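# Lift headset by headband, hold its cable in other hand

## Task

With the left arm, hold the headset (not its cable) motionless by the headband, with the gripper commanded fully closed so the headband is pinched between its fingers. Those fingers may touch nothing but the headband. Nothing else may touch the headset except its own cable, though the right arm is allowed to. The headset's lowest point must be at least roughly a hand's length above the table, and no part of it may extend beyond the table edge. The right gripper must hold the cable firmly between its fingers, not right at the tips or edges, at a point below where the cable exits the ear cup. Between the ear cup and that grip, the cable must stay well above the table and touch only itself, the headset and the arms. Removing the right arm must not let any part of the headset drop more than a little. The cable's free end must not be left hanging below table height. If that end ever goes far below the table top or far out past its edge, the task fails, whether or not it is held. Declare completion once all of this holds. Anything other than the required hold that stays in place only because the robot holds it is not counted as done.

## Robot and tools

ROBOT. Two 6-joint arms, left_arm and right_arm, each ending in a parallel gripper. Base positions in the scene frame: left_arm at (+0.030, +0.349, 0) m, right_arm at (-0.018, -0.300, 0) m. Joint ranges (rad), base to hand: waist -2.618 to 3.054, shoulder 0 to 3.142, elbow 0 to 3.142, wrist pitch -1.571 to 1.571, wrist yaw -1.571 to 1.571, wrist roll -2.094 to 2.094. The elbow cannot fully straighten. Fingers point along the gripper's +z axis and close along its y axis. The reported end_effector_position is the spot between the finger pads, roughly 1 cm behind the tips.

SCENE FRAME. The origin sits on the table top midway between the arms. +z is up, +x points out over the table, and left_arm is on the +y side. The names left and right do not refer to image sides.

execute_actions(actions). actions is a list of up to 15 actions. Each action is a list of up to 15 rows, and each row is applied for one step of 1/30 s. An action always lasts 15 steps; if it has fewer rows, the last row is repeated. A row is one flat list of 14 numbers covering both arms, each in [-1, 1]: left dx, dy, dz, rx, ry, rz, opening, then the same seven for right. dx..rz are an offset, in the gripper's own axes, from that gripper's measured pose at the start of the action; every row counts from that same start pose, not from the row before. Scale: 1.0 = 0.6 m or 180 degrees. rx, ry, rz form a single rotation vector. The opening is absolute: +1 is fully open (0.093 m) and -1 is closed. A row may add 12 numbers in [0, 1]: a stiffness scale per joint, left's six then right's six, which stays in force until changed. An empty list only returns the state and images.

move(target, speed, blocking). target is one 14-number row with the same layout, as an offset from the pose in the latest result that showed one. Each gripper follows a straight path, and both paths finish together, taking 0.5 to 10 s; a path still unfinished at 10 s stops short. speed is in m/s, 0.002 to 0.5, default 0.25, and rotation runs up to twice that in rad/s. The paths ignore obstacles and the other arm, and grippers may lag, wander or overshoot the speed, especially near full reach. The opening is sent as the move begins. The result adds a move: line with the ending (done, off_target, moving, held, fault), which limits acted (paced = the pose was clipped; held = a safety check blocked steps, after which the arm may jump fast) and each gripper's distance from its target. With blocking=false the result comes after 0.5 s; then use wait(0) to check, or stop, before sending other motion.

wait(seconds): 0 to 10; the arms keep their last command. stop(): brakes a running move; it needs room to brake, and the fingers keep moving. zoom_image(camera, region): camera is cam_high, cam_low, cam_left_wrist or cam_right_wrist; region is [x0, y0, x1, y1] in pixels of that 504x504 image, at most 504 by 504. read_manual(section): licence texts only. finished_scene(scene): pass the current scene's number to end it for good; this is your statement that the task is complete.

MOTION LIMITS. At each step, the commanded pose is clipped to within 70 mm and 16 degrees of the measured one, and damped inverse kinematics favour position over orientation. A distant target therefore takes several actions; after an action the arm only continues to its last clipped pose, so send the remainder next time. Joint friction can leave the hand up to about 31 mm off, and very small commands may not move it at all. To keep an arm still, send the offset back to its desired pose in the first call of a reply and zeros after that, always with the opening it should have. The robot keeps running while you think.

RESULTS. The state line gives each gripper's position (m) and quat_wxyz in the scene frame; at long reach it may be a little off. Hand target lines give the pose the controller is currently heading for. pose unreachable means the clearance check altered or blocked that arm's command. grip_measured is the gripper motor position on the opening scale. The pads meet near -0.94, and each mm of object width adds about 0.0208; each gripper has its own fixed bias of up to 0.02. Once the pads touch something they stop while the motor continues, so a touch hardly shows. Commanding further below the width reading squeezes harder, up to about 50 to 62 N per pad, less for parts under about 5 mm thick. Keep sending the closing value to keep holding. The last number in Joint positions is the opening in metres (never below 0). FAULT lines mean an arm has stopped.

HEAT. Holding loads heats motors, including while you think. MOTOR HOT appears at 75 °C; at 90 °C the arm stops for 10 s; at 100 °C it goes limp and falls. Keep holds short.

CAMERAS. cam_high and cam_low are fixed; the two wrist cameras move with their hands. Calibrations (K, distortion, T_world_to_cam) are given and may be off by a few degrees or millimetres.

AVOID. Arm-to-arm collisions or hard pressing, fast impacts, pushing too far past a contact, dropping or slipping the headset, and knocking anything off the table or letting the cable end fall well below the table top or out past its edge. Brief external tugs on held parts may happen.

Each tool is called after "Request:" by a JSON object that holds its "method" and its "body", one argument or row to a line.

## Session

Request:
{"method": "execute_actions", "body": {
  "actions": []
}}

Scene clock: 0.00 s.
left_arm: end_effector_position=(+0.1483, +0.6214, +0.1952) grip_measured=+1.000 end_effector_quat_wxyz=(+0.046, +0.884, +0.006, +0.466) | right_arm: end_effector_position=(+0.0146, -0.4387, +0.1289) grip_measured=+0.991 end_effector_quat_wxyz=(-0.119, +0.575, +0.809, +0.021)
Joint positions: left_arm=[ 1.711  1.69   1.395 -1.509  0.955 -1.393  0.093] | right_arm=[-1.342  1.272  1.027 -1.547  0.1    0.023  0.093]
Joint velocities: left_arm=[-0.012 -0.002  0.017  0.037 -0.007 -0.022  0.   ] | right_arm=[-0.017 -0.002 -0.012 -0.007 -0.007 -0.066 -0.001]
Motor temperatures (°C, as the motors report them): left_arm=[22 23 24 24 24 23] | right_arm=[23 24 20 22 24 24]
Hand target (left_arm): +0.148, +0.621, +0.195; +0.046, +0.884, +0.006, +0.466
Hand target (right_arm): +0.015, -0.439, +0.129; -0.119, +0.575, +0.809, +0.021
Joint stiffness scale: left_arm=[1. 1. 1. 1. 1. 1.] | right_arm=[1. 1. 1. 1. 1. 1.]

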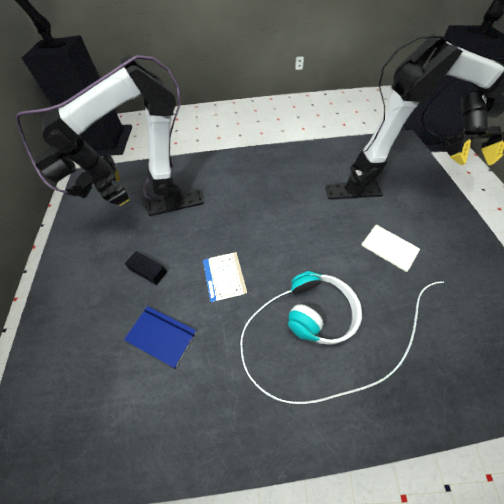

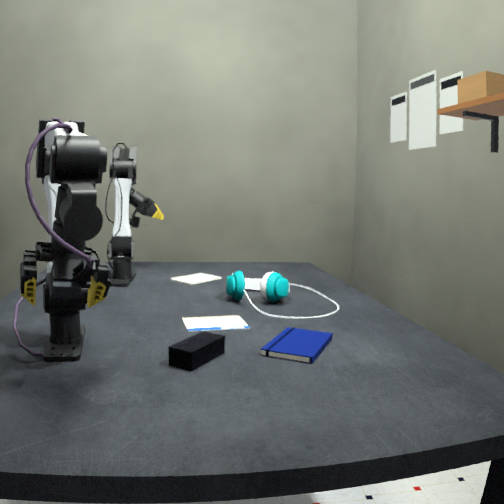

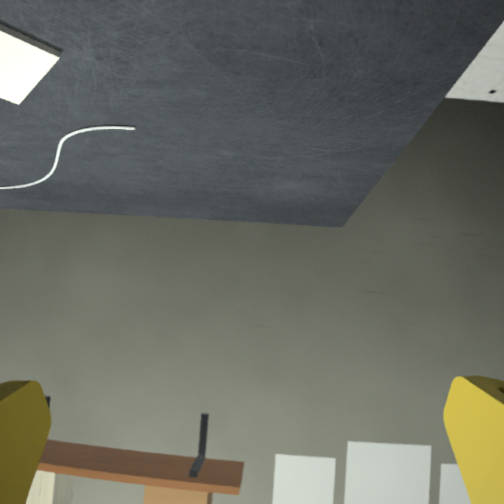

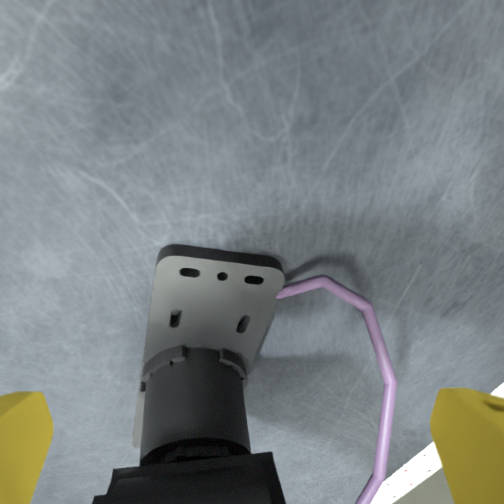

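Request:
{"method": "zoom_image", "body": {
  "camera": "cam_high",
  "region": [220, 250, 460, 420]
}}

Request:
{"method": "zoom_image", "body": {
  "camera": "cam_low",
  "region": [200, 250, 360, 330]
}}

Region (220, 250, 460, 420) of cam_high's 504x504 image, scaled by 2.100, with more detail than that image has; it fills the top 357 rows of this view, and the rest is white.

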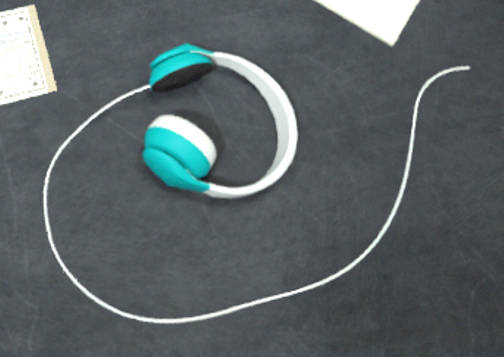

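Region (200, 250, 360, 330) of cam_low's 504x504 image, scaled by 3.150, with more detail than that image has.

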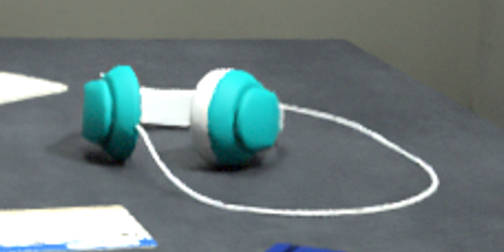

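Request:
{"method": "move", "body": {
  "target": [0.157,0.031,0.160,-0.161,-0.258,0.773,1,-0.063,0.347,-0.138,-0.093,-0.289,-0.245,1],
  "speed": 0.4
}}

Scene clock: 123.93 s.
left_arm: end_effector_position=(+0.2794, +0.6046, +0.2164) grip_measured=+1.000 end_effector_quat_wxyz=(+0.226, -0.371, +0.895, +0.098) | right_arm: end_effector_position=(+0.2367, -0.4154, +0.1824) grip_measured=+0.991 end_effector_quat_wxyz=(+0.330, +0.205, +0.919, -0.064)
Joint positions: left_arm=[ 0.866  1.477  1.449 -1.045 -0.002  0.011  0.093] | right_arm=[-0.554  0.995  0.894 -0.784 -0.015  0.009  0.093]
Joint velocities: left_arm=[-0.017 -0.002  0.007  0.022 -0.022  0.022  0.   ] | right_arm=[-0.012  0.007 -0.002  0.066 -0.022 -0.007  0.001]
Motor temperatures (°C, as the motors report them): left_arm=[22 28 30 24 25 23] | right_arm=[23 25 27 22 24 24]
Hand target (left_arm): +0.279, +0.602, +0.216; +0.228, -0.365, +0.897, +0.104
Hand target (right_arm): +0.234, -0.413, +0.177; +0.330, +0.198, +0.921, -0.068
Off the commanded pose (left_arm): 0.006 m, 2 deg.
Off the commanded pose (right_arm): 0.004 m, 1 deg.
Joint stiffness scale: left_arm=[1. 1. 1. 1. 1. 1.] | right_arm=[1. 1. 1. 1. 1. 1.]
move: done
camera_calibration (this result's frames):
cam_left_wrist: T_world_to_cam=[[0.70005, -0.713764, -0.0216854, 0.243466], [-0.713601, -0.698118, -0.0583537, 0.669838], [0.0265118, 0.0563252, -0.99806, 0.25548], [0, 0, 0, 1]] pos_world=[0.300786, 0.627013, 0.299352]
cam_right_wrist: T_world_to_cam=[[-0.439051, -0.898456, 0.00339431, -0.273355], [-0.869523, 0.423956, -0.253359, 0.469852], [0.226192, -0.114189, -0.967366, 0.155839], [0, 0, 0, 1]] pos_world=[0.253281, -0.426999, 0.270723]

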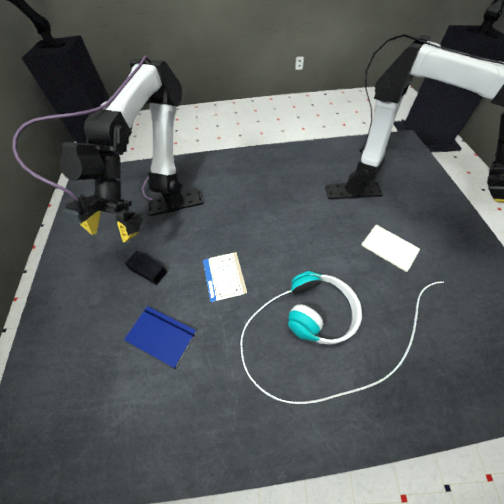

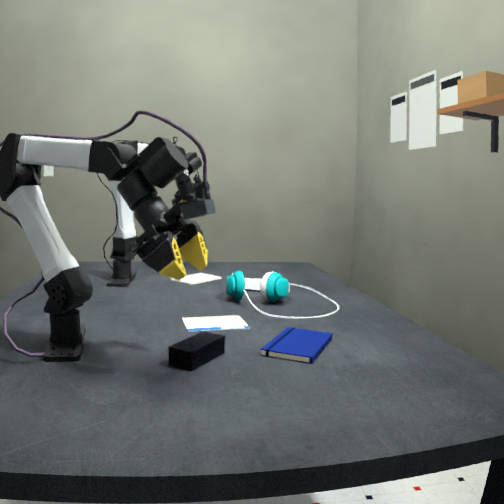

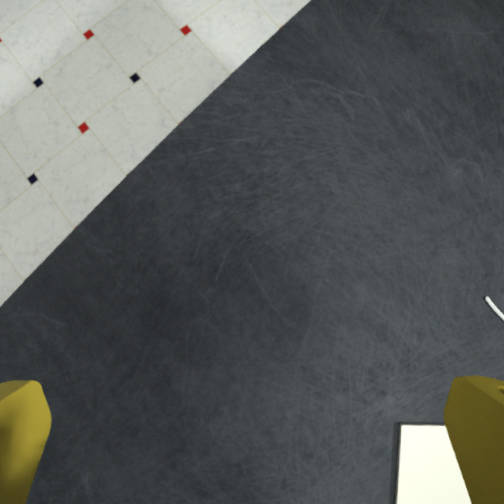

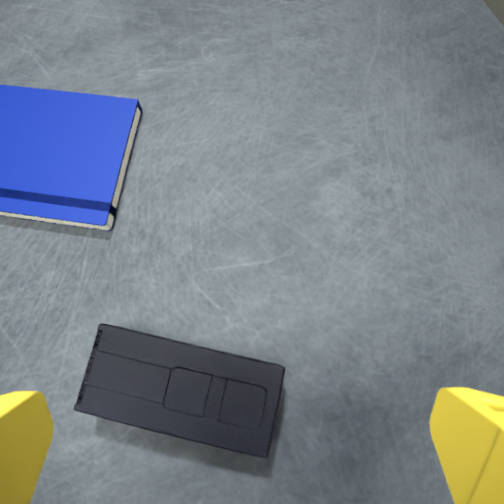

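Request:
{"method": "move", "body": {
  "target": [0.339,-0.647,-0.053,0.161,-0.009,0.282,0.3,0.197,0.397,-0.127,-0.251,-0.102,-0.220,1],
  "speed": 0.35
}}

Scene clock: 151.47 s.
left_arm: end_effector_position=(+0.4157, +0.2035, +0.1369) grip_measured=+0.302 end_effector_quat_wxyz=(+0.247, +0.113, +0.962, -0.014) | right_arm: end_effector_position=(+0.2084, -0.1409, +0.1822) grip_measured=+0.991 end_effector_quat_wxyz=(+0.483, -0.256, +0.822, +0.160)
Joint positions: left_arm=[-0.336  1.677  1.334 -0.739 -0.112 -0.145  0.06 ] | right_arm=[ 0.483  0.668  0.515 -0.349 -0.017  0.008  0.093]
Joint velocities: left_arm=[ 0.007 -0.012 -0.002 -0.037  0.037  0.022 -0.001] | right_arm=[ 0.007  0.032  0.002  0.007 -0.081  0.007 -0.   ]
Motor temperatures (°C, as the motors report them): left_arm=[22 29 30 26 24 23] | right_arm=[23 25 27 26 24 24]
Hand target (left_arm): +0.422, +0.200, +0.142; +0.256, +0.116, +0.959, -0.016
Hand target (right_arm): +0.208, -0.141, +0.167; +0.470, -0.264, +0.829, +0.151
Off the commanded pose (left_arm): 0.013 m, 2 deg.
Off the commanded pose (right_arm): 0.012 m, 1 deg.
Joint stiffness scale: left_arm=[1. 1. 1. 1. 1. 1.] | right_arm=[1. 1. 1. 1. 1. 1.]
move: off_target (left_arm, right_arm)
camera_calibration (this result's frames):
cam_left_wrist: T_world_to_cam=[[-0.23446, -0.971124, -0.0441167, 0.303999], [-0.969714, 0.236832, -0.0597037, 0.398888], [0.068428, 0.0287824, -0.997241, 0.183096], [0, 0, 0, 1]] pos_world=[0.445555, 0.195481, 0.219817]
cam_right_wrist: T_world_to_cam=[[0.552399, -0.833571, -0.00375612, -0.235326], [-0.670667, -0.441759, -0.595866, 0.227741], [0.495037, 0.331675, -0.803075, 0.170309], [0, 0, 0, 1]] pos_world=[0.198423, -0.152042, 0.27159]

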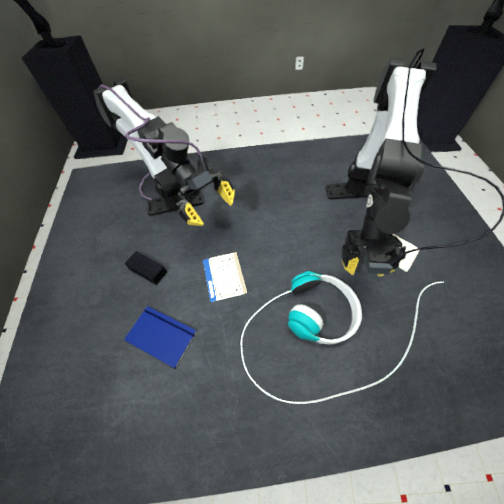

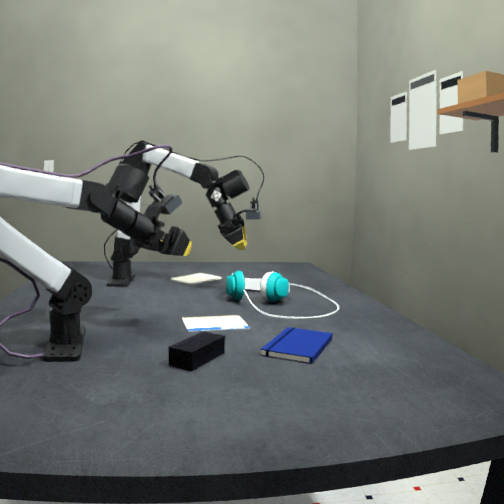

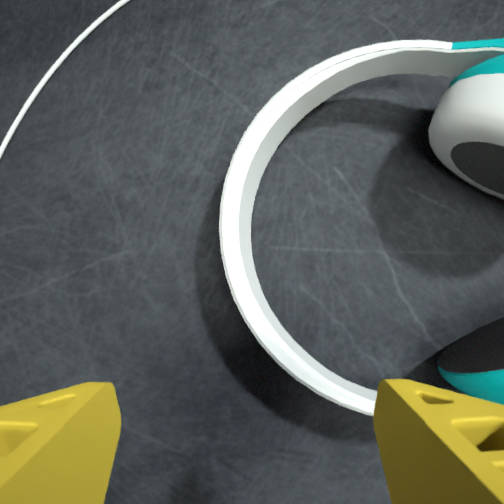

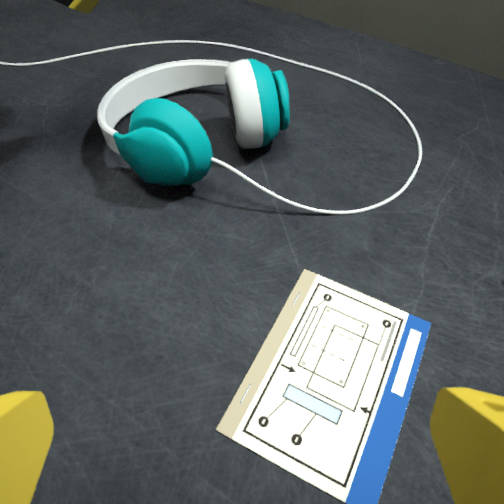

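Request:
{"method": "move", "body": {
  "target": [0,0.023,0.193,0.058,0,-0.033,0.3,0,0,0,0,0,0,1],
  "speed": 0.12
}}

Request:
{"method": "zoom_image", "body": {
  "camera": "cam_low",
  "region": [200, 220, 320, 320]
}}

Scene clock: 171.00 s.
left_arm: end_effector_position=(+0.4750, +0.2047, +0.0420) grip_measured=+0.302 end_effector_quat_wxyz=(+0.239, +0.084, +0.961, -0.112) | right_arm: end_effector_position=(+0.2085, -0.1409, +0.1825) grip_measured=+0.991 end_effector_quat_wxyz=(+0.484, -0.256, +0.821, +0.160)
Joint positions: left_arm=[-0.196  1.957  1.28  -0.374  0.131 -0.127  0.06 ] | right_arm=[ 0.483  0.668  0.515 -0.348 -0.016  0.007  0.093]
Joint velocities: left_arm=[ 0.007  0.012 -0.002 -0.037  0.022  0.022 -0.001] | right_arm=[-0.012 -0.012 -0.022 -0.022  0.037  0.022  0.001]
Motor temperatures (°C, as the motors report them): left_arm=[22 29 32 27 24 23] | right_arm=[23 25 28 29 24 24]
Hand target (left_arm): +0.473, +0.207, +0.037; +0.236, +0.084, +0.961, -0.116
Hand target (right_arm): +0.208, -0.141, +0.182; +0.483, -0.256, +0.822, +0.160
Off the commanded pose (left_arm): 0.007 m, 1 deg.
Off the commanded pose (right_arm): 0.000 m, 0 deg.
Joint stiffness scale: left_arm=[1. 1. 1. 1. 1. 1.] | right_arm=[1. 1. 1. 1. 1. 1.]
move: done
camera_calibration (this result's frames):
cam_left_wrist: T_world_to_cam=[[-0.226053, -0.960645, 0.161436, 0.300085], [-0.973609, 0.217472, -0.0692147, 0.45662], [0.031383, -0.172821, -0.984453, 0.14277], [0, 0, 0, 1]] pos_world=[0.507924, 0.213647, 0.123711]
cam_right_wrist: T_world_to_cam=[[0.552278, -0.833653, -0.00326458, -0.235462], [-0.669805, -0.441394, -0.597103, 0.228176], [0.496336, 0.331954, -0.802158, 0.170063], [0, 0, 0, 1]] pos_world=[0.198466, -0.152032, 0.271893]

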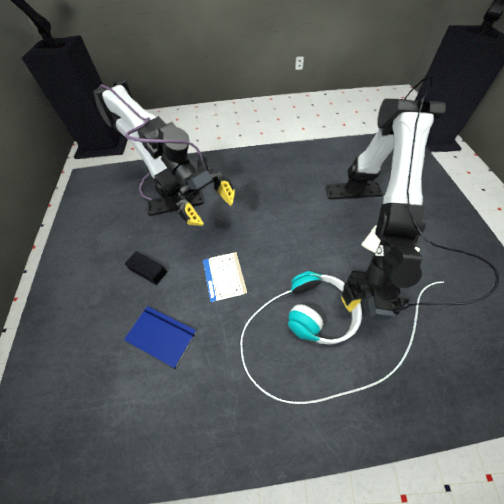

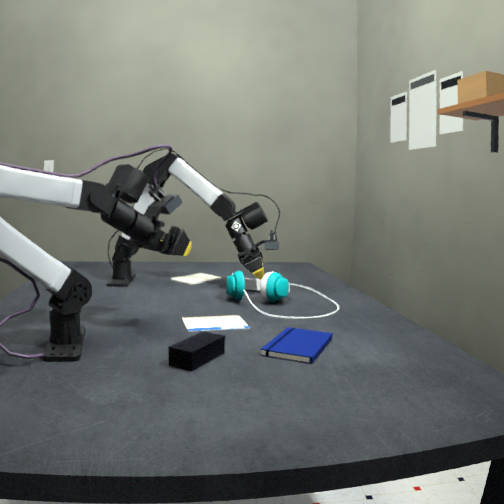

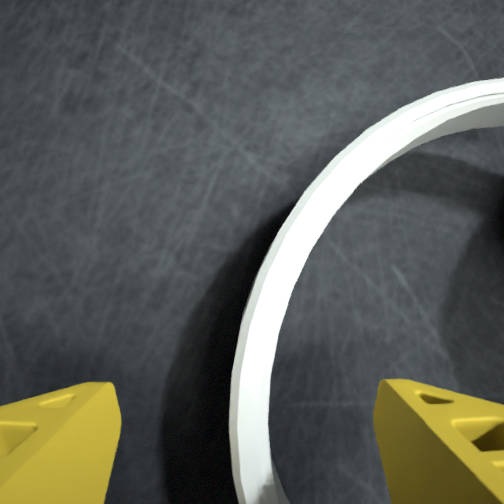

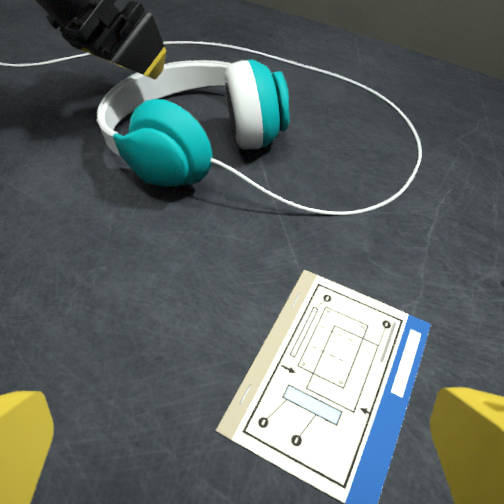

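Region (200, 220, 320, 320) of cam_low's 504x504 image, scaled by 4.200, with more detail than that image has.

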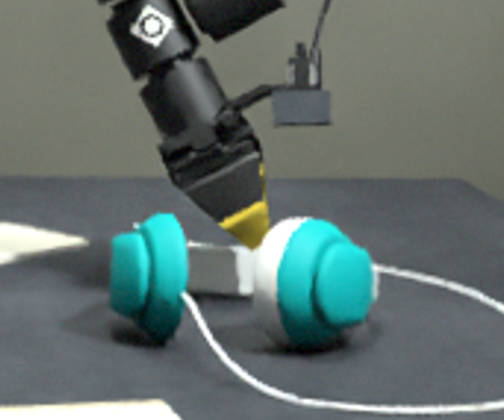

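Request:
{"method": "move", "body": {
  "target": [0.023,0,0.041,0,0,0,0.3,0,0,0,0,0,0,1],
  "speed": 0.04
}}

Request:
{"method": "zoom_image", "body": {
  "camera": "cam_low",
  "region": [200, 220, 320, 320]
}}

Scene clock: 178.87 s.
left_arm: end_effector_position=(+0.4792, +0.2034, +0.0235) grip_measured=+0.302 end_effector_quat_wxyz=(+0.246, +0.082, +0.959, -0.115) | right_arm: end_effector_position=(+0.2085, -0.1409, +0.1825) grip_measured=+0.991 end_effector_quat_wxyz=(+0.484, -0.256, +0.821, +0.160)
Joint positions: left_arm=[-0.196  1.996  1.245 -0.284  0.132 -0.133  0.06 ] | right_arm=[ 0.483  0.668  0.515 -0.348 -0.016  0.007  0.093]
Joint velocities: left_arm=[-0.007 -0.002 -0.012 -0.007 -0.037 -0.007 -0.   ] | right_arm=[ 0.007 -0.002  0.012 -0.037 -0.051 -0.051 -0.   ]
Motor temperatures (°C, as the motors report them): left_arm=[22 30 32 28 24 23] | right_arm=[23 25 28 30 24 24]
Hand target (left_arm): +0.474, +0.200, +0.015; +0.239, +0.084, +0.961, -0.112
Hand target (right_arm): +0.209, -0.141, +0.183; +0.484, -0.256, +0.821, +0.160
Off the commanded pose (left_arm): 0.011 m, 1 deg.
Off the commanded pose (right_arm): 0.000 m, 0 deg.
Joint stiffness scale: left_arm=[1. 1. 1. 1. 1. 1.] | right_arm=[1. 1. 1. 1. 1. 1.]
move: off_target (left_arm)
camera_calibration (this result's frames):
cam_left_wrist: T_world_to_cam=[[-0.22436, -0.96039, 0.165265, 0.301854], [-0.973412, 0.212829, -0.0846906, 0.460892], [0.0461629, -0.179872, -0.982606, 0.118449], [0, 0, 0, 1]] pos_world=[0.510894, 0.213113, 0.105536]
cam_right_wrist: T_world_to_cam=[[0.552278, -0.833653, -0.00326458, -0.235462], [-0.669805, -0.441394, -0.597103, 0.228176], [0.496336, 0.331954, -0.802158, 0.170063], [0, 0, 0, 1]] pos_world=[0.198466, -0.152032, 0.271893]

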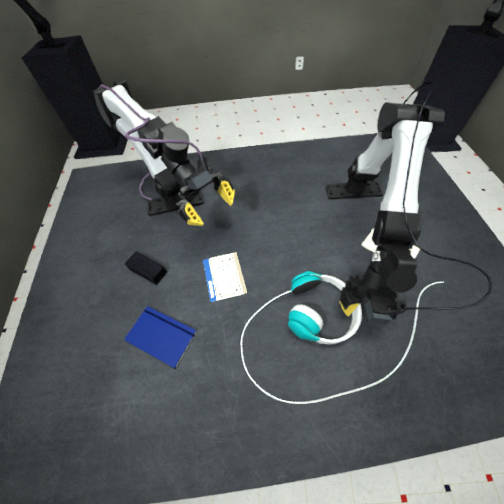

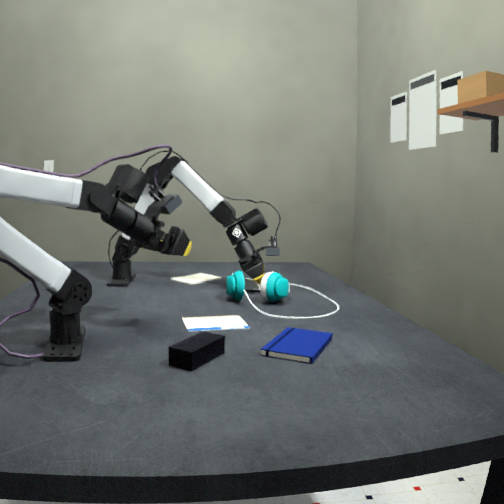

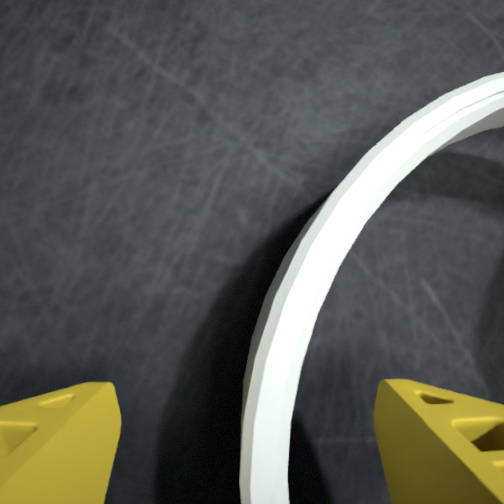

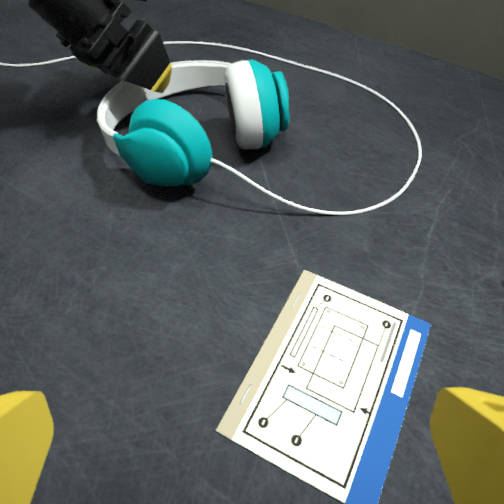

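Region (200, 220, 320, 320) of cam_low's 504x504 image, scaled by 4.200, with more detail than that image has.

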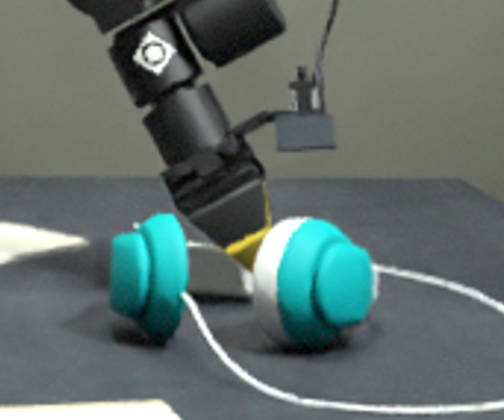

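Request:
{"method": "move", "body": {
  "target": [0.018,-0.004,0.024,0,0,0,0.3,0,0,0,0,0,0,1],
  "speed": 0.03
}}

Request:
{"method": "zoom_image", "body": {
  "camera": "cam_low",
  "region": [200, 220, 320, 320]
}}

Scene clock: 190.50 s.
left_arm: end_effector_position=(+0.4800, +0.2002, +0.0146) grip_measured=+0.302 end_effector_quat_wxyz=(+0.252, +0.082, +0.957, -0.117) | right_arm: end_effector_position=(+0.2085, -0.1409, +0.1825) grip_measured=+0.991 end_effector_quat_wxyz=(+0.484, -0.256, +0.821, +0.160)
Joint positions: left_arm=[-0.202  2.013  1.223 -0.231  0.132 -0.139  0.06 ] | right_arm=[ 0.483  0.668  0.515 -0.348 -0.016  0.007  0.093]
Joint velocities: left_arm=[ 0.007  0.002  0.022  0.022 -0.022  0.007  0.   ] | right_arm=[-0.017 -0.002 -0.007 -0.066 -0.007  0.022  0.   ]
Motor temperatures (°C, as the motors report them): left_arm=[22 31 32 28 24 23] | right_arm=[23 24 30 31 24 24]
Hand target (left_arm): +0.476, +0.198, +0.006; +0.246, +0.082, +0.959, -0.114
Hand target (right_arm): +0.209, -0.141, +0.183; +0.484, -0.256, +0.821, +0.160
Off the commanded pose (left_arm): 0.009 m, 1 deg.
Off the commanded pose (right_arm): 0.000 m, 0 deg.
Joint stiffness scale: left_arm=[1. 1. 1. 1. 1. 1.] | right_arm=[1. 1. 1. 1. 1. 1.]
move: done
camera_calibration (this result's frames):
cam_left_wrist: T_world_to_cam=[[-0.226739, -0.959183, 0.16899, 0.301253], [-0.972306, 0.212829, -0.0965615, 0.461261], [0.0566543, -0.186204, -0.980876, 0.105354], [0, 0, 0, 1]] pos_world=[0.510824, 0.210404, 0.0969708]
cam_right_wrist: T_world_to_cam=[[0.552278, -0.833653, -0.00326458, -0.235462], [-0.669805, -0.441394, -0.597103, 0.228176], [0.496336, 0.331954, -0.802158, 0.170063], [0, 0, 0, 1]] pos_world=[0.198466, -0.152032, 0.271893]

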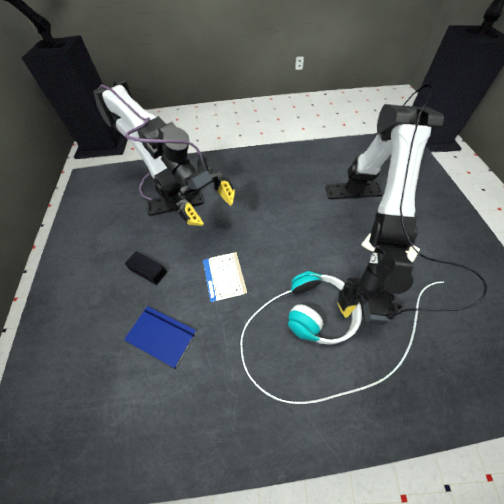

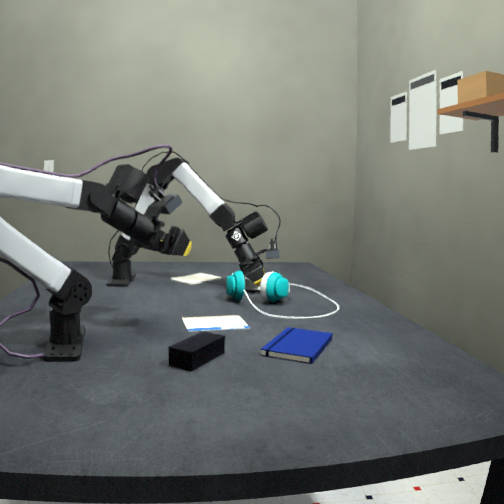

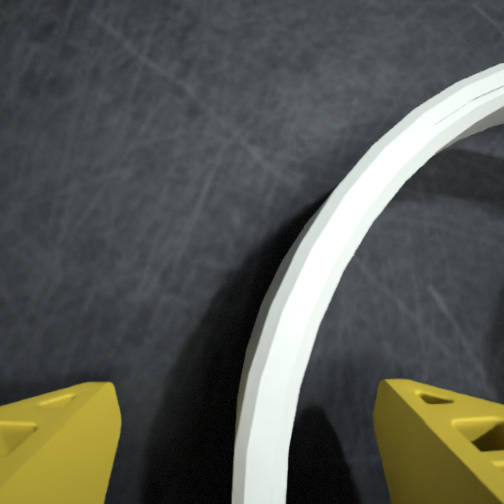

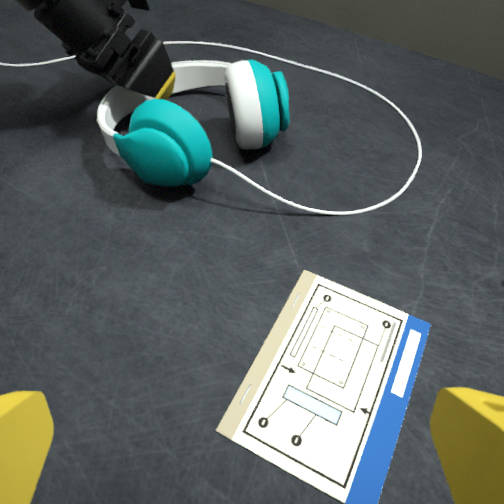

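Region (200, 220, 320, 320) of cam_low's 504x504 image, scaled by 4.200, with more detail than that image has.

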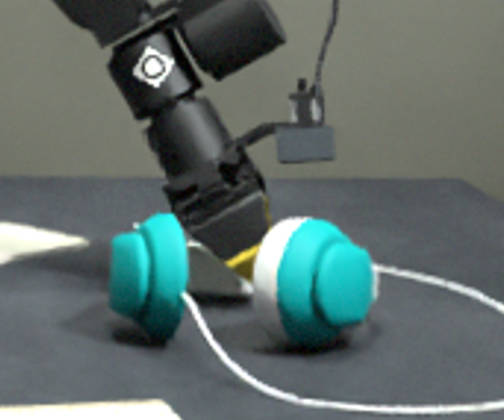

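Close.

Request:
{"method": "move", "body": {
  "target": [0,0,0,0,0,0,-1,0,0,0,0,0,0,1],
  "speed": 0.03
}}

Scene clock: 194.63 s.
left_arm: end_effector_position=(+0.4808, +0.2005, +0.0150) grip_measured=-0.888 end_effector_quat_wxyz=(+0.254, +0.085, +0.957, -0.115) | right_arm: end_effector_position=(+0.2085, -0.1409, +0.1825) grip_measured=+0.991 end_effector_quat_wxyz=(+0.484, -0.256, +0.821, +0.160)
Joint positions: left_arm=[-0.202  2.013  1.223 -0.228  0.128 -0.132  0.003] | right_arm=[ 0.483  0.668  0.515 -0.348 -0.016  0.007  0.093]
Joint velocities: left_arm=[ 0.017 -0.007 -0.007  0.007  0.081 -0.022  0.   ] | right_arm=[ 0.002 -0.002  0.007 -0.007 -0.051  0.022  0.   ]
Motor temperatures (°C, as the motors report them): left_arm=[22 32 32 28 24 23] | right_arm=[23 24 30 31 24 24]
Hand target (left_arm): +0.480, +0.200, +0.015; +0.252, +0.082, +0.957, -0.117
Hand target (right_arm): +0.209, -0.141, +0.183; +0.484, -0.256, +0.821, +0.160
Off the commanded pose (left_arm): 0.001 m, 1 deg.
Off the commanded pose (right_arm): 0.000 m, 0 deg.
Joint stiffness scale: left_arm=[1. 1. 1. 1. 1. 1.] | right_arm=[1. 1. 1. 1. 1. 1.]
move: done
camera_calibration (this result's frames):
cam_left_wrist: T_world_to_cam=[[-0.231571, -0.959215, 0.162115, 0.304109], [-0.970847, 0.217268, -0.101244, 0.460543], [0.0618923, -0.180834, -0.981564, 0.102125], [0, 0, 0, 1]] pos_world=[0.511219, 0.210112, 0.0975684]
cam_right_wrist: T_world_to_cam=[[0.552278, -0.833653, -0.00326458, -0.235462], [-0.669805, -0.441394, -0.597103, 0.228176], [0.496336, 0.331954, -0.802158, 0.170063], [0, 0, 0, 1]] pos_world=[0.198466, -0.152032, 0.271893]

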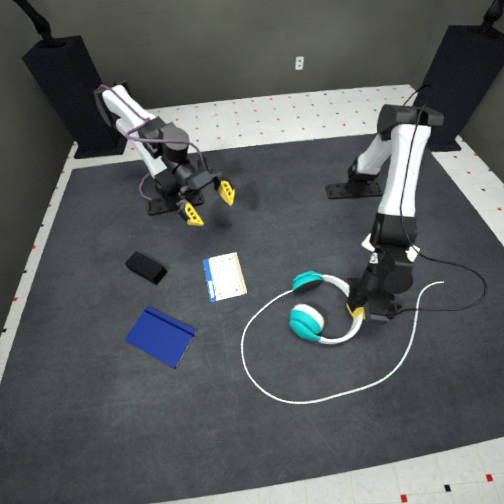

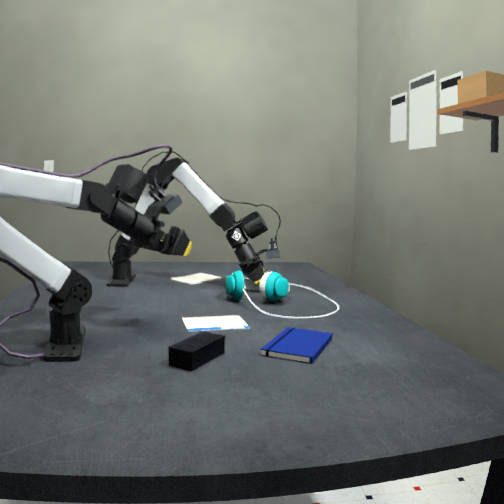

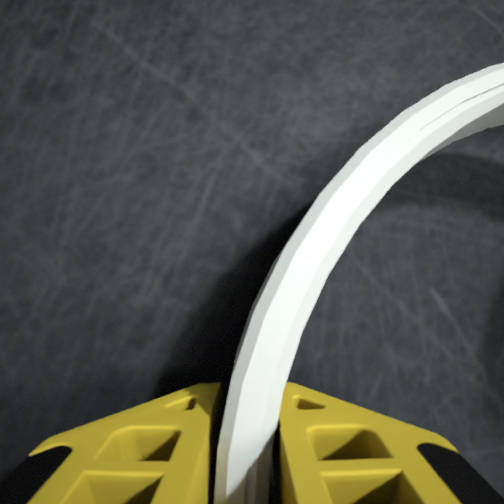

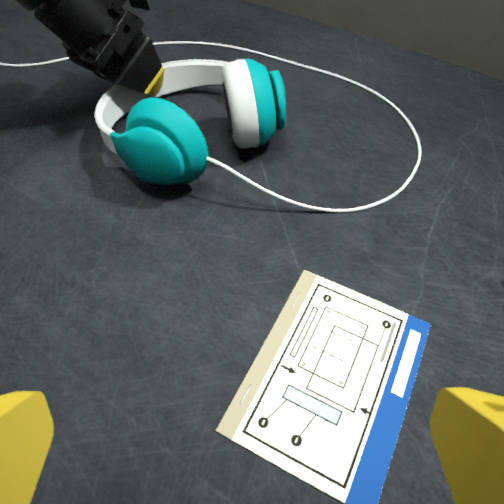

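Request:
{"method": "move", "body": {
  "target": [-0.093,-0.081,-0.204,0,0,0,-1,0,0,0,0,0,0,1],
  "speed": 0.12
}}

Scene clock: 222.07 s.
left_arm: end_effector_position=(+0.4538, +0.1910, +0.1331) grip_measured=-0.888 end_effector_quat_wxyz=(+0.226, +0.087, +0.965, -0.096) | right_arm: end_effector_position=(+0.2085, -0.1409, +0.1825) grip_measured=+0.991 end_effector_quat_wxyz=(+0.484, -0.256, +0.821, +0.160)
Joint positions: left_arm=[-0.257  1.828  1.498 -0.751  0.078 -0.168  0.003] | right_arm=[ 0.483  0.668  0.515 -0.348 -0.016  0.007  0.093]
Joint velocities: left_arm=[ 0.012 -0.012 -0.017  0.022 -0.066 -0.022 -0.   ] | right_arm=[ 0.002 -0.012 -0.017 -0.037 -0.007  0.022  0.   ]
Motor temperatures (°C, as the motors report them): left_arm=[22 34 32 29 24 23] | right_arm=[23 24 32 33 24 24]
Hand target (left_arm): +0.460, +0.182, +0.155; +0.254, +0.085, +0.957, -0.114
Hand target (right_arm): +0.209, -0.141, +0.183; +0.484, -0.256, +0.821, +0.160
Off the commanded pose (left_arm): 0.026 m, 4 deg.
Off the commanded pose (right_arm): 0.000 m, 0 deg.
Joint stiffness scale: left_arm=[1. 1. 1. 1. 1. 1.] | right_arm=[1. 1. 1. 1. 1. 1.]
move: off_target (left_arm)
camera_calibration (this result's frames):
cam_left_wrist: T_world_to_cam=[[-0.222963, -0.965802, 0.132342, 0.270883], [-0.974793, 0.21975, -0.0385933, 0.441273], [0.00819144, -0.137611, -0.990453, 0.235266], [0, 0, 0, 1]] pos_world=[0.488619, 0.197025, 0.214201]
cam_right_wrist: T_world_to_cam=[[0.552278, -0.833653, -0.00326458, -0.235462], [-0.669805, -0.441394, -0.597103, 0.228176], [0.496336, 0.331954, -0.802158, 0.170063], [0, 0, 0, 1]] pos_world=[0.198466, -0.152032, 0.271893]

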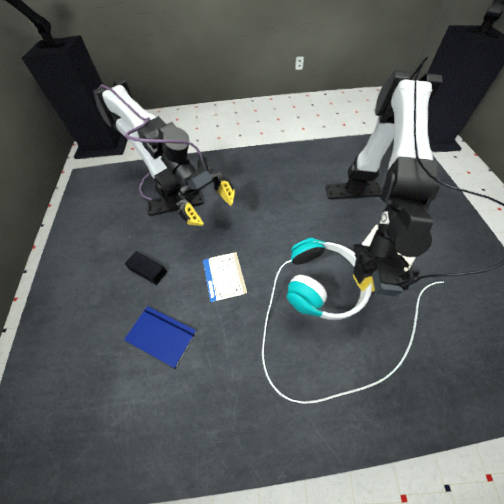

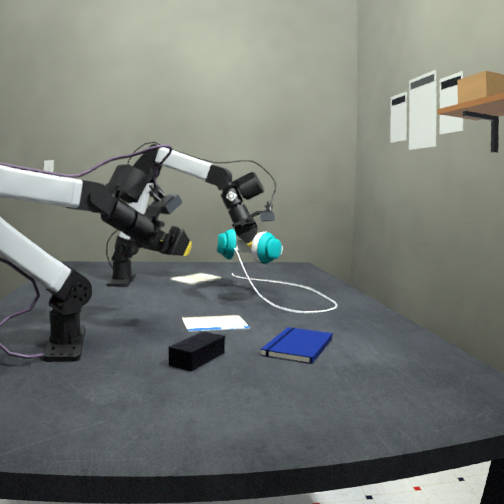

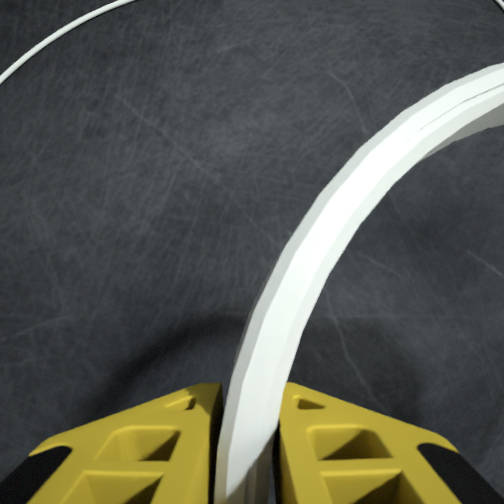

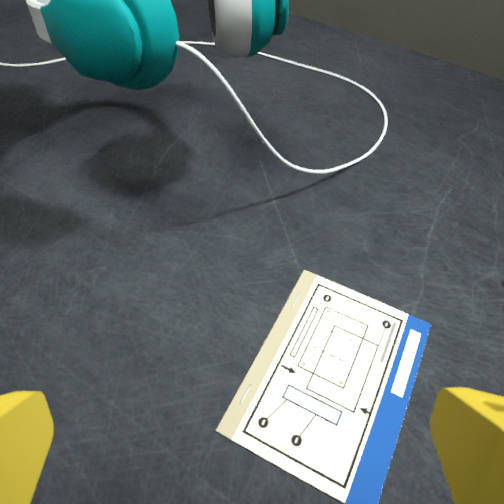

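Request:
{"method": "move", "body": {
  "target": [-0.267,-0.213,-0.389,-0.092,-0.264,0.413,-1,0,0,0,0,0,0,1],
  "speed": 0.2
}}

Scene clock: 271.73 s.
left_arm: end_effector_position=(+0.4696, +0.1065, +0.4014) grip_measured=-0.889 end_effector_quat_wxyz=(+0.551, +0.576, +0.582, +0.162) | right_arm: end_effector_position=(+0.2085, -0.1409, +0.1825) grip_measured=+0.991 end_effector_quat_wxyz=(+0.484, -0.256, +0.821, +0.160)
Joint positions: left_arm=[-0.437  1.67   1.871 -0.547 -0.012  1.061  0.003] | right_arm=[ 0.483  0.668  0.515 -0.348 -0.016  0.007  0.093]
Joint velocities: left_arm=[ 0.002  0.022  0.002  0.007  0.007 -0.051 -0.   ] | right_arm=[ 0.007 -0.007 -0.007 -0.007 -0.007 -0.037  0.   ]
Motor temperatures (°C, as the motors report them): left_arm=[22 37 37 31 24 23] | right_arm=[23 24 34 35 24 24]
Hand target (left_arm): +0.470, +0.103, +0.429; +0.586, +0.561, +0.561, +0.164
Hand target (right_arm): +0.209, -0.141, +0.183; +0.484, -0.256, +0.821, +0.160
Off the commanded pose (left_arm): 0.029 m, 5 deg.
Off the commanded pose (right_arm): 0.000 m, 0 deg.
Joint stiffness scale: left_arm=[1. 1. 1. 1. 1. 1.] | right_arm=[1. 1. 1. 1. 1. 1.]
move: off_target (left_arm)
camera_calibration (this result's frames):
cam_left_wrist: T_world_to_cam=[[-0.481008, -0.273979, -0.832806, 0.592281], [-0.10058, 0.960889, -0.258024, 0.0842596], [0.870927, -0.0403481, -0.489752, -0.127189], [0, 0, 0, 1]] pos_world=[0.404139, 0.0761767, 0.452705]
cam_right_wrist: T_world_to_cam=[[0.552278, -0.833653, -0.00326458, -0.235462], [-0.669805, -0.441394, -0.597103, 0.228176], [0.496336, 0.331954, -0.802158, 0.170063], [0, 0, 0, 1]] pos_world=[0.198466, -0.152032, 0.271893]

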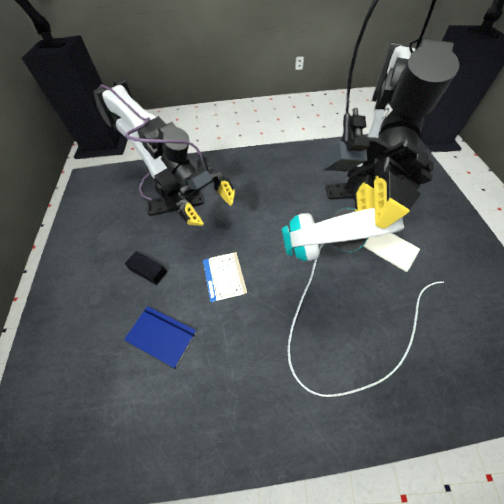

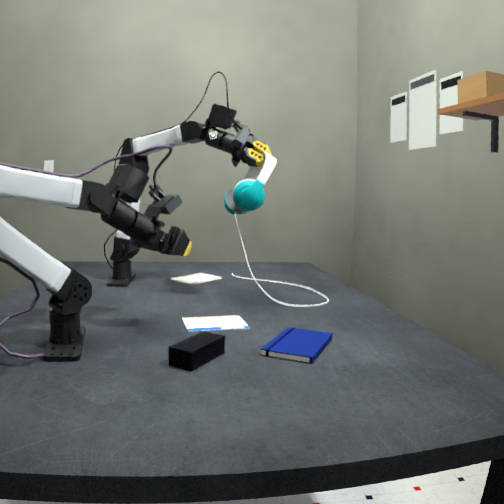

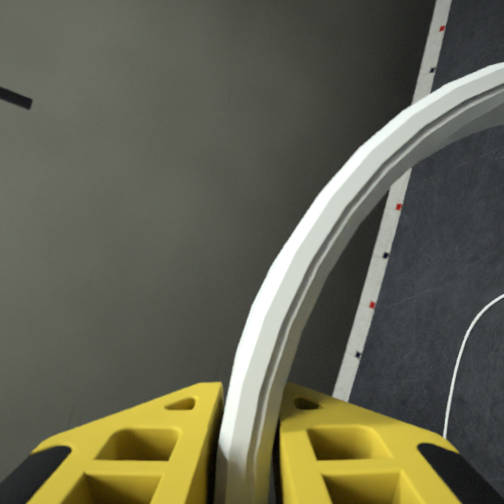

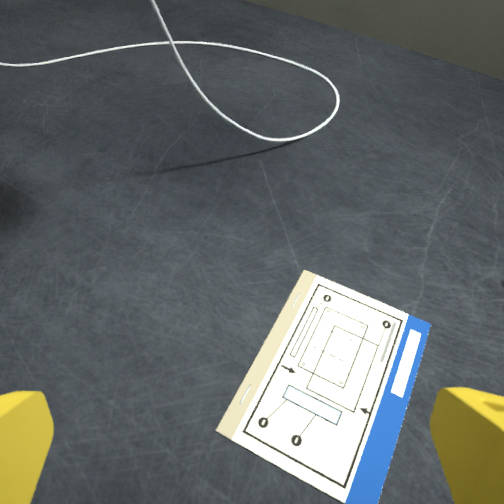

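Request:
{"method": "move", "body": {
  "target": [-0.021,0.038,-0.016,-0.021,-0.018,0,-1,-0.111,0.077,0.318,0.038,-0.072,-0.077,0.6],
  "speed": 0.2
}}

Scene clock: 314.23 s.
left_arm: end_effector_position=(+0.4680, +0.1052, +0.3993) grip_measured=-0.889 end_effector_quat_wxyz=(+0.548, +0.582, +0.580, +0.158) | right_arm: end_effector_position=(+0.3444, +0.0062, +0.1470) grip_measured=+0.601 end_effector_quat_wxyz=(+0.599, -0.305, +0.736, +0.082)
Joint positions: left_arm=[-0.437  1.67   1.871 -0.557 -0.001  1.068  0.003] | right_arm=[ 0.67   1.692  0.75   0.662  0.25  -0.185  0.074]
Joint velocities: left_arm=[-0.012  0.012  0.002  0.051  0.007 -0.022  0.001] | right_arm=[ 0.012 -0.002  0.002  0.066  0.037 -0.051 -0.   ]
Motor temperatures (°C, as the motors report them): left_arm=[22 34 40 38 24 23] | right_arm=[23 24 35 37 24 24]
Hand target (left_arm): +0.468, +0.108, +0.429; +0.586, +0.562, +0.561, +0.165
Hand target (right_arm): +0.348, +0.012, +0.148; +0.603, -0.306, +0.732, +0.079
Off the commanded pose (left_arm): 0.030 m, 5 deg.
Off the commanded pose (right_arm): 0.006 m, 1 deg.
Joint stiffness scale: left_arm=[1. 1. 1. 1. 1. 1.] | right_arm=[1. 1. 1. 1. 1. 1.]
move: off_target (left_arm)
camera_calibration (this result's frames):
cam_left_wrist: T_world_to_cam=[[-0.490324, -0.261996, -0.831228, 0.591832], [-0.0901121, 0.963875, -0.25065, 0.0765787], [0.866869, -0.0479959, -0.49622, -0.121631], [0, 0, 0, 1]] pos_world=[0.402529, 0.0754075, 0.450786]
cam_right_wrist: T_world_to_cam=[[0.521895, -0.816023, 0.248461, -0.214649], [-0.442054, -0.507844, -0.73938, 0.3058], [0.72953, 0.276045, -0.625768, -0.080576], [0, 0, 0, 1]] pos_world=[0.305987, 0.00238291, 0.229012]

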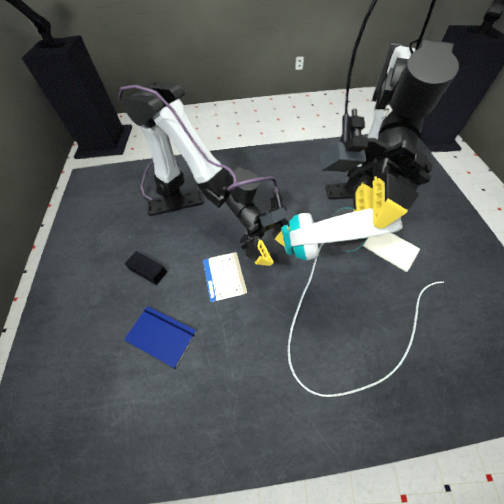

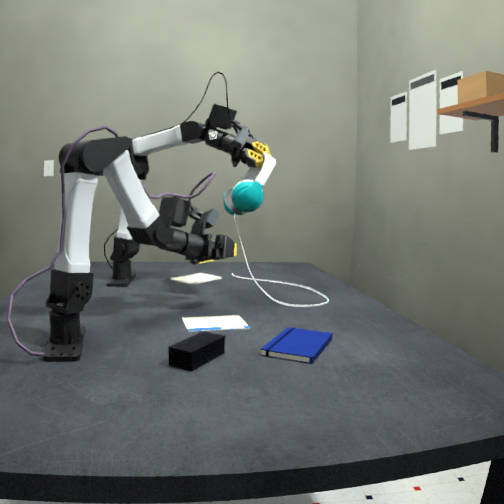

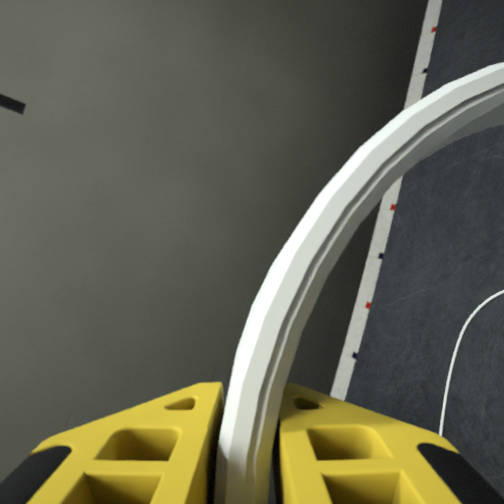

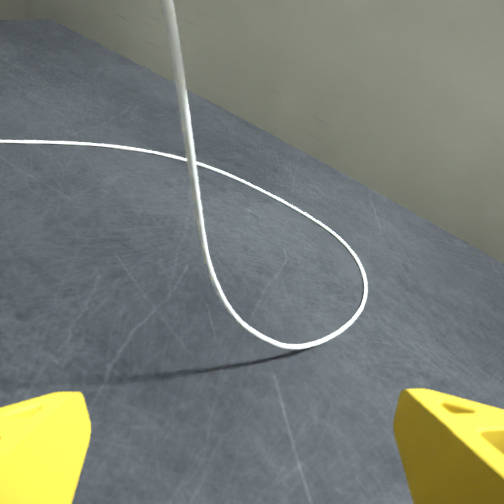

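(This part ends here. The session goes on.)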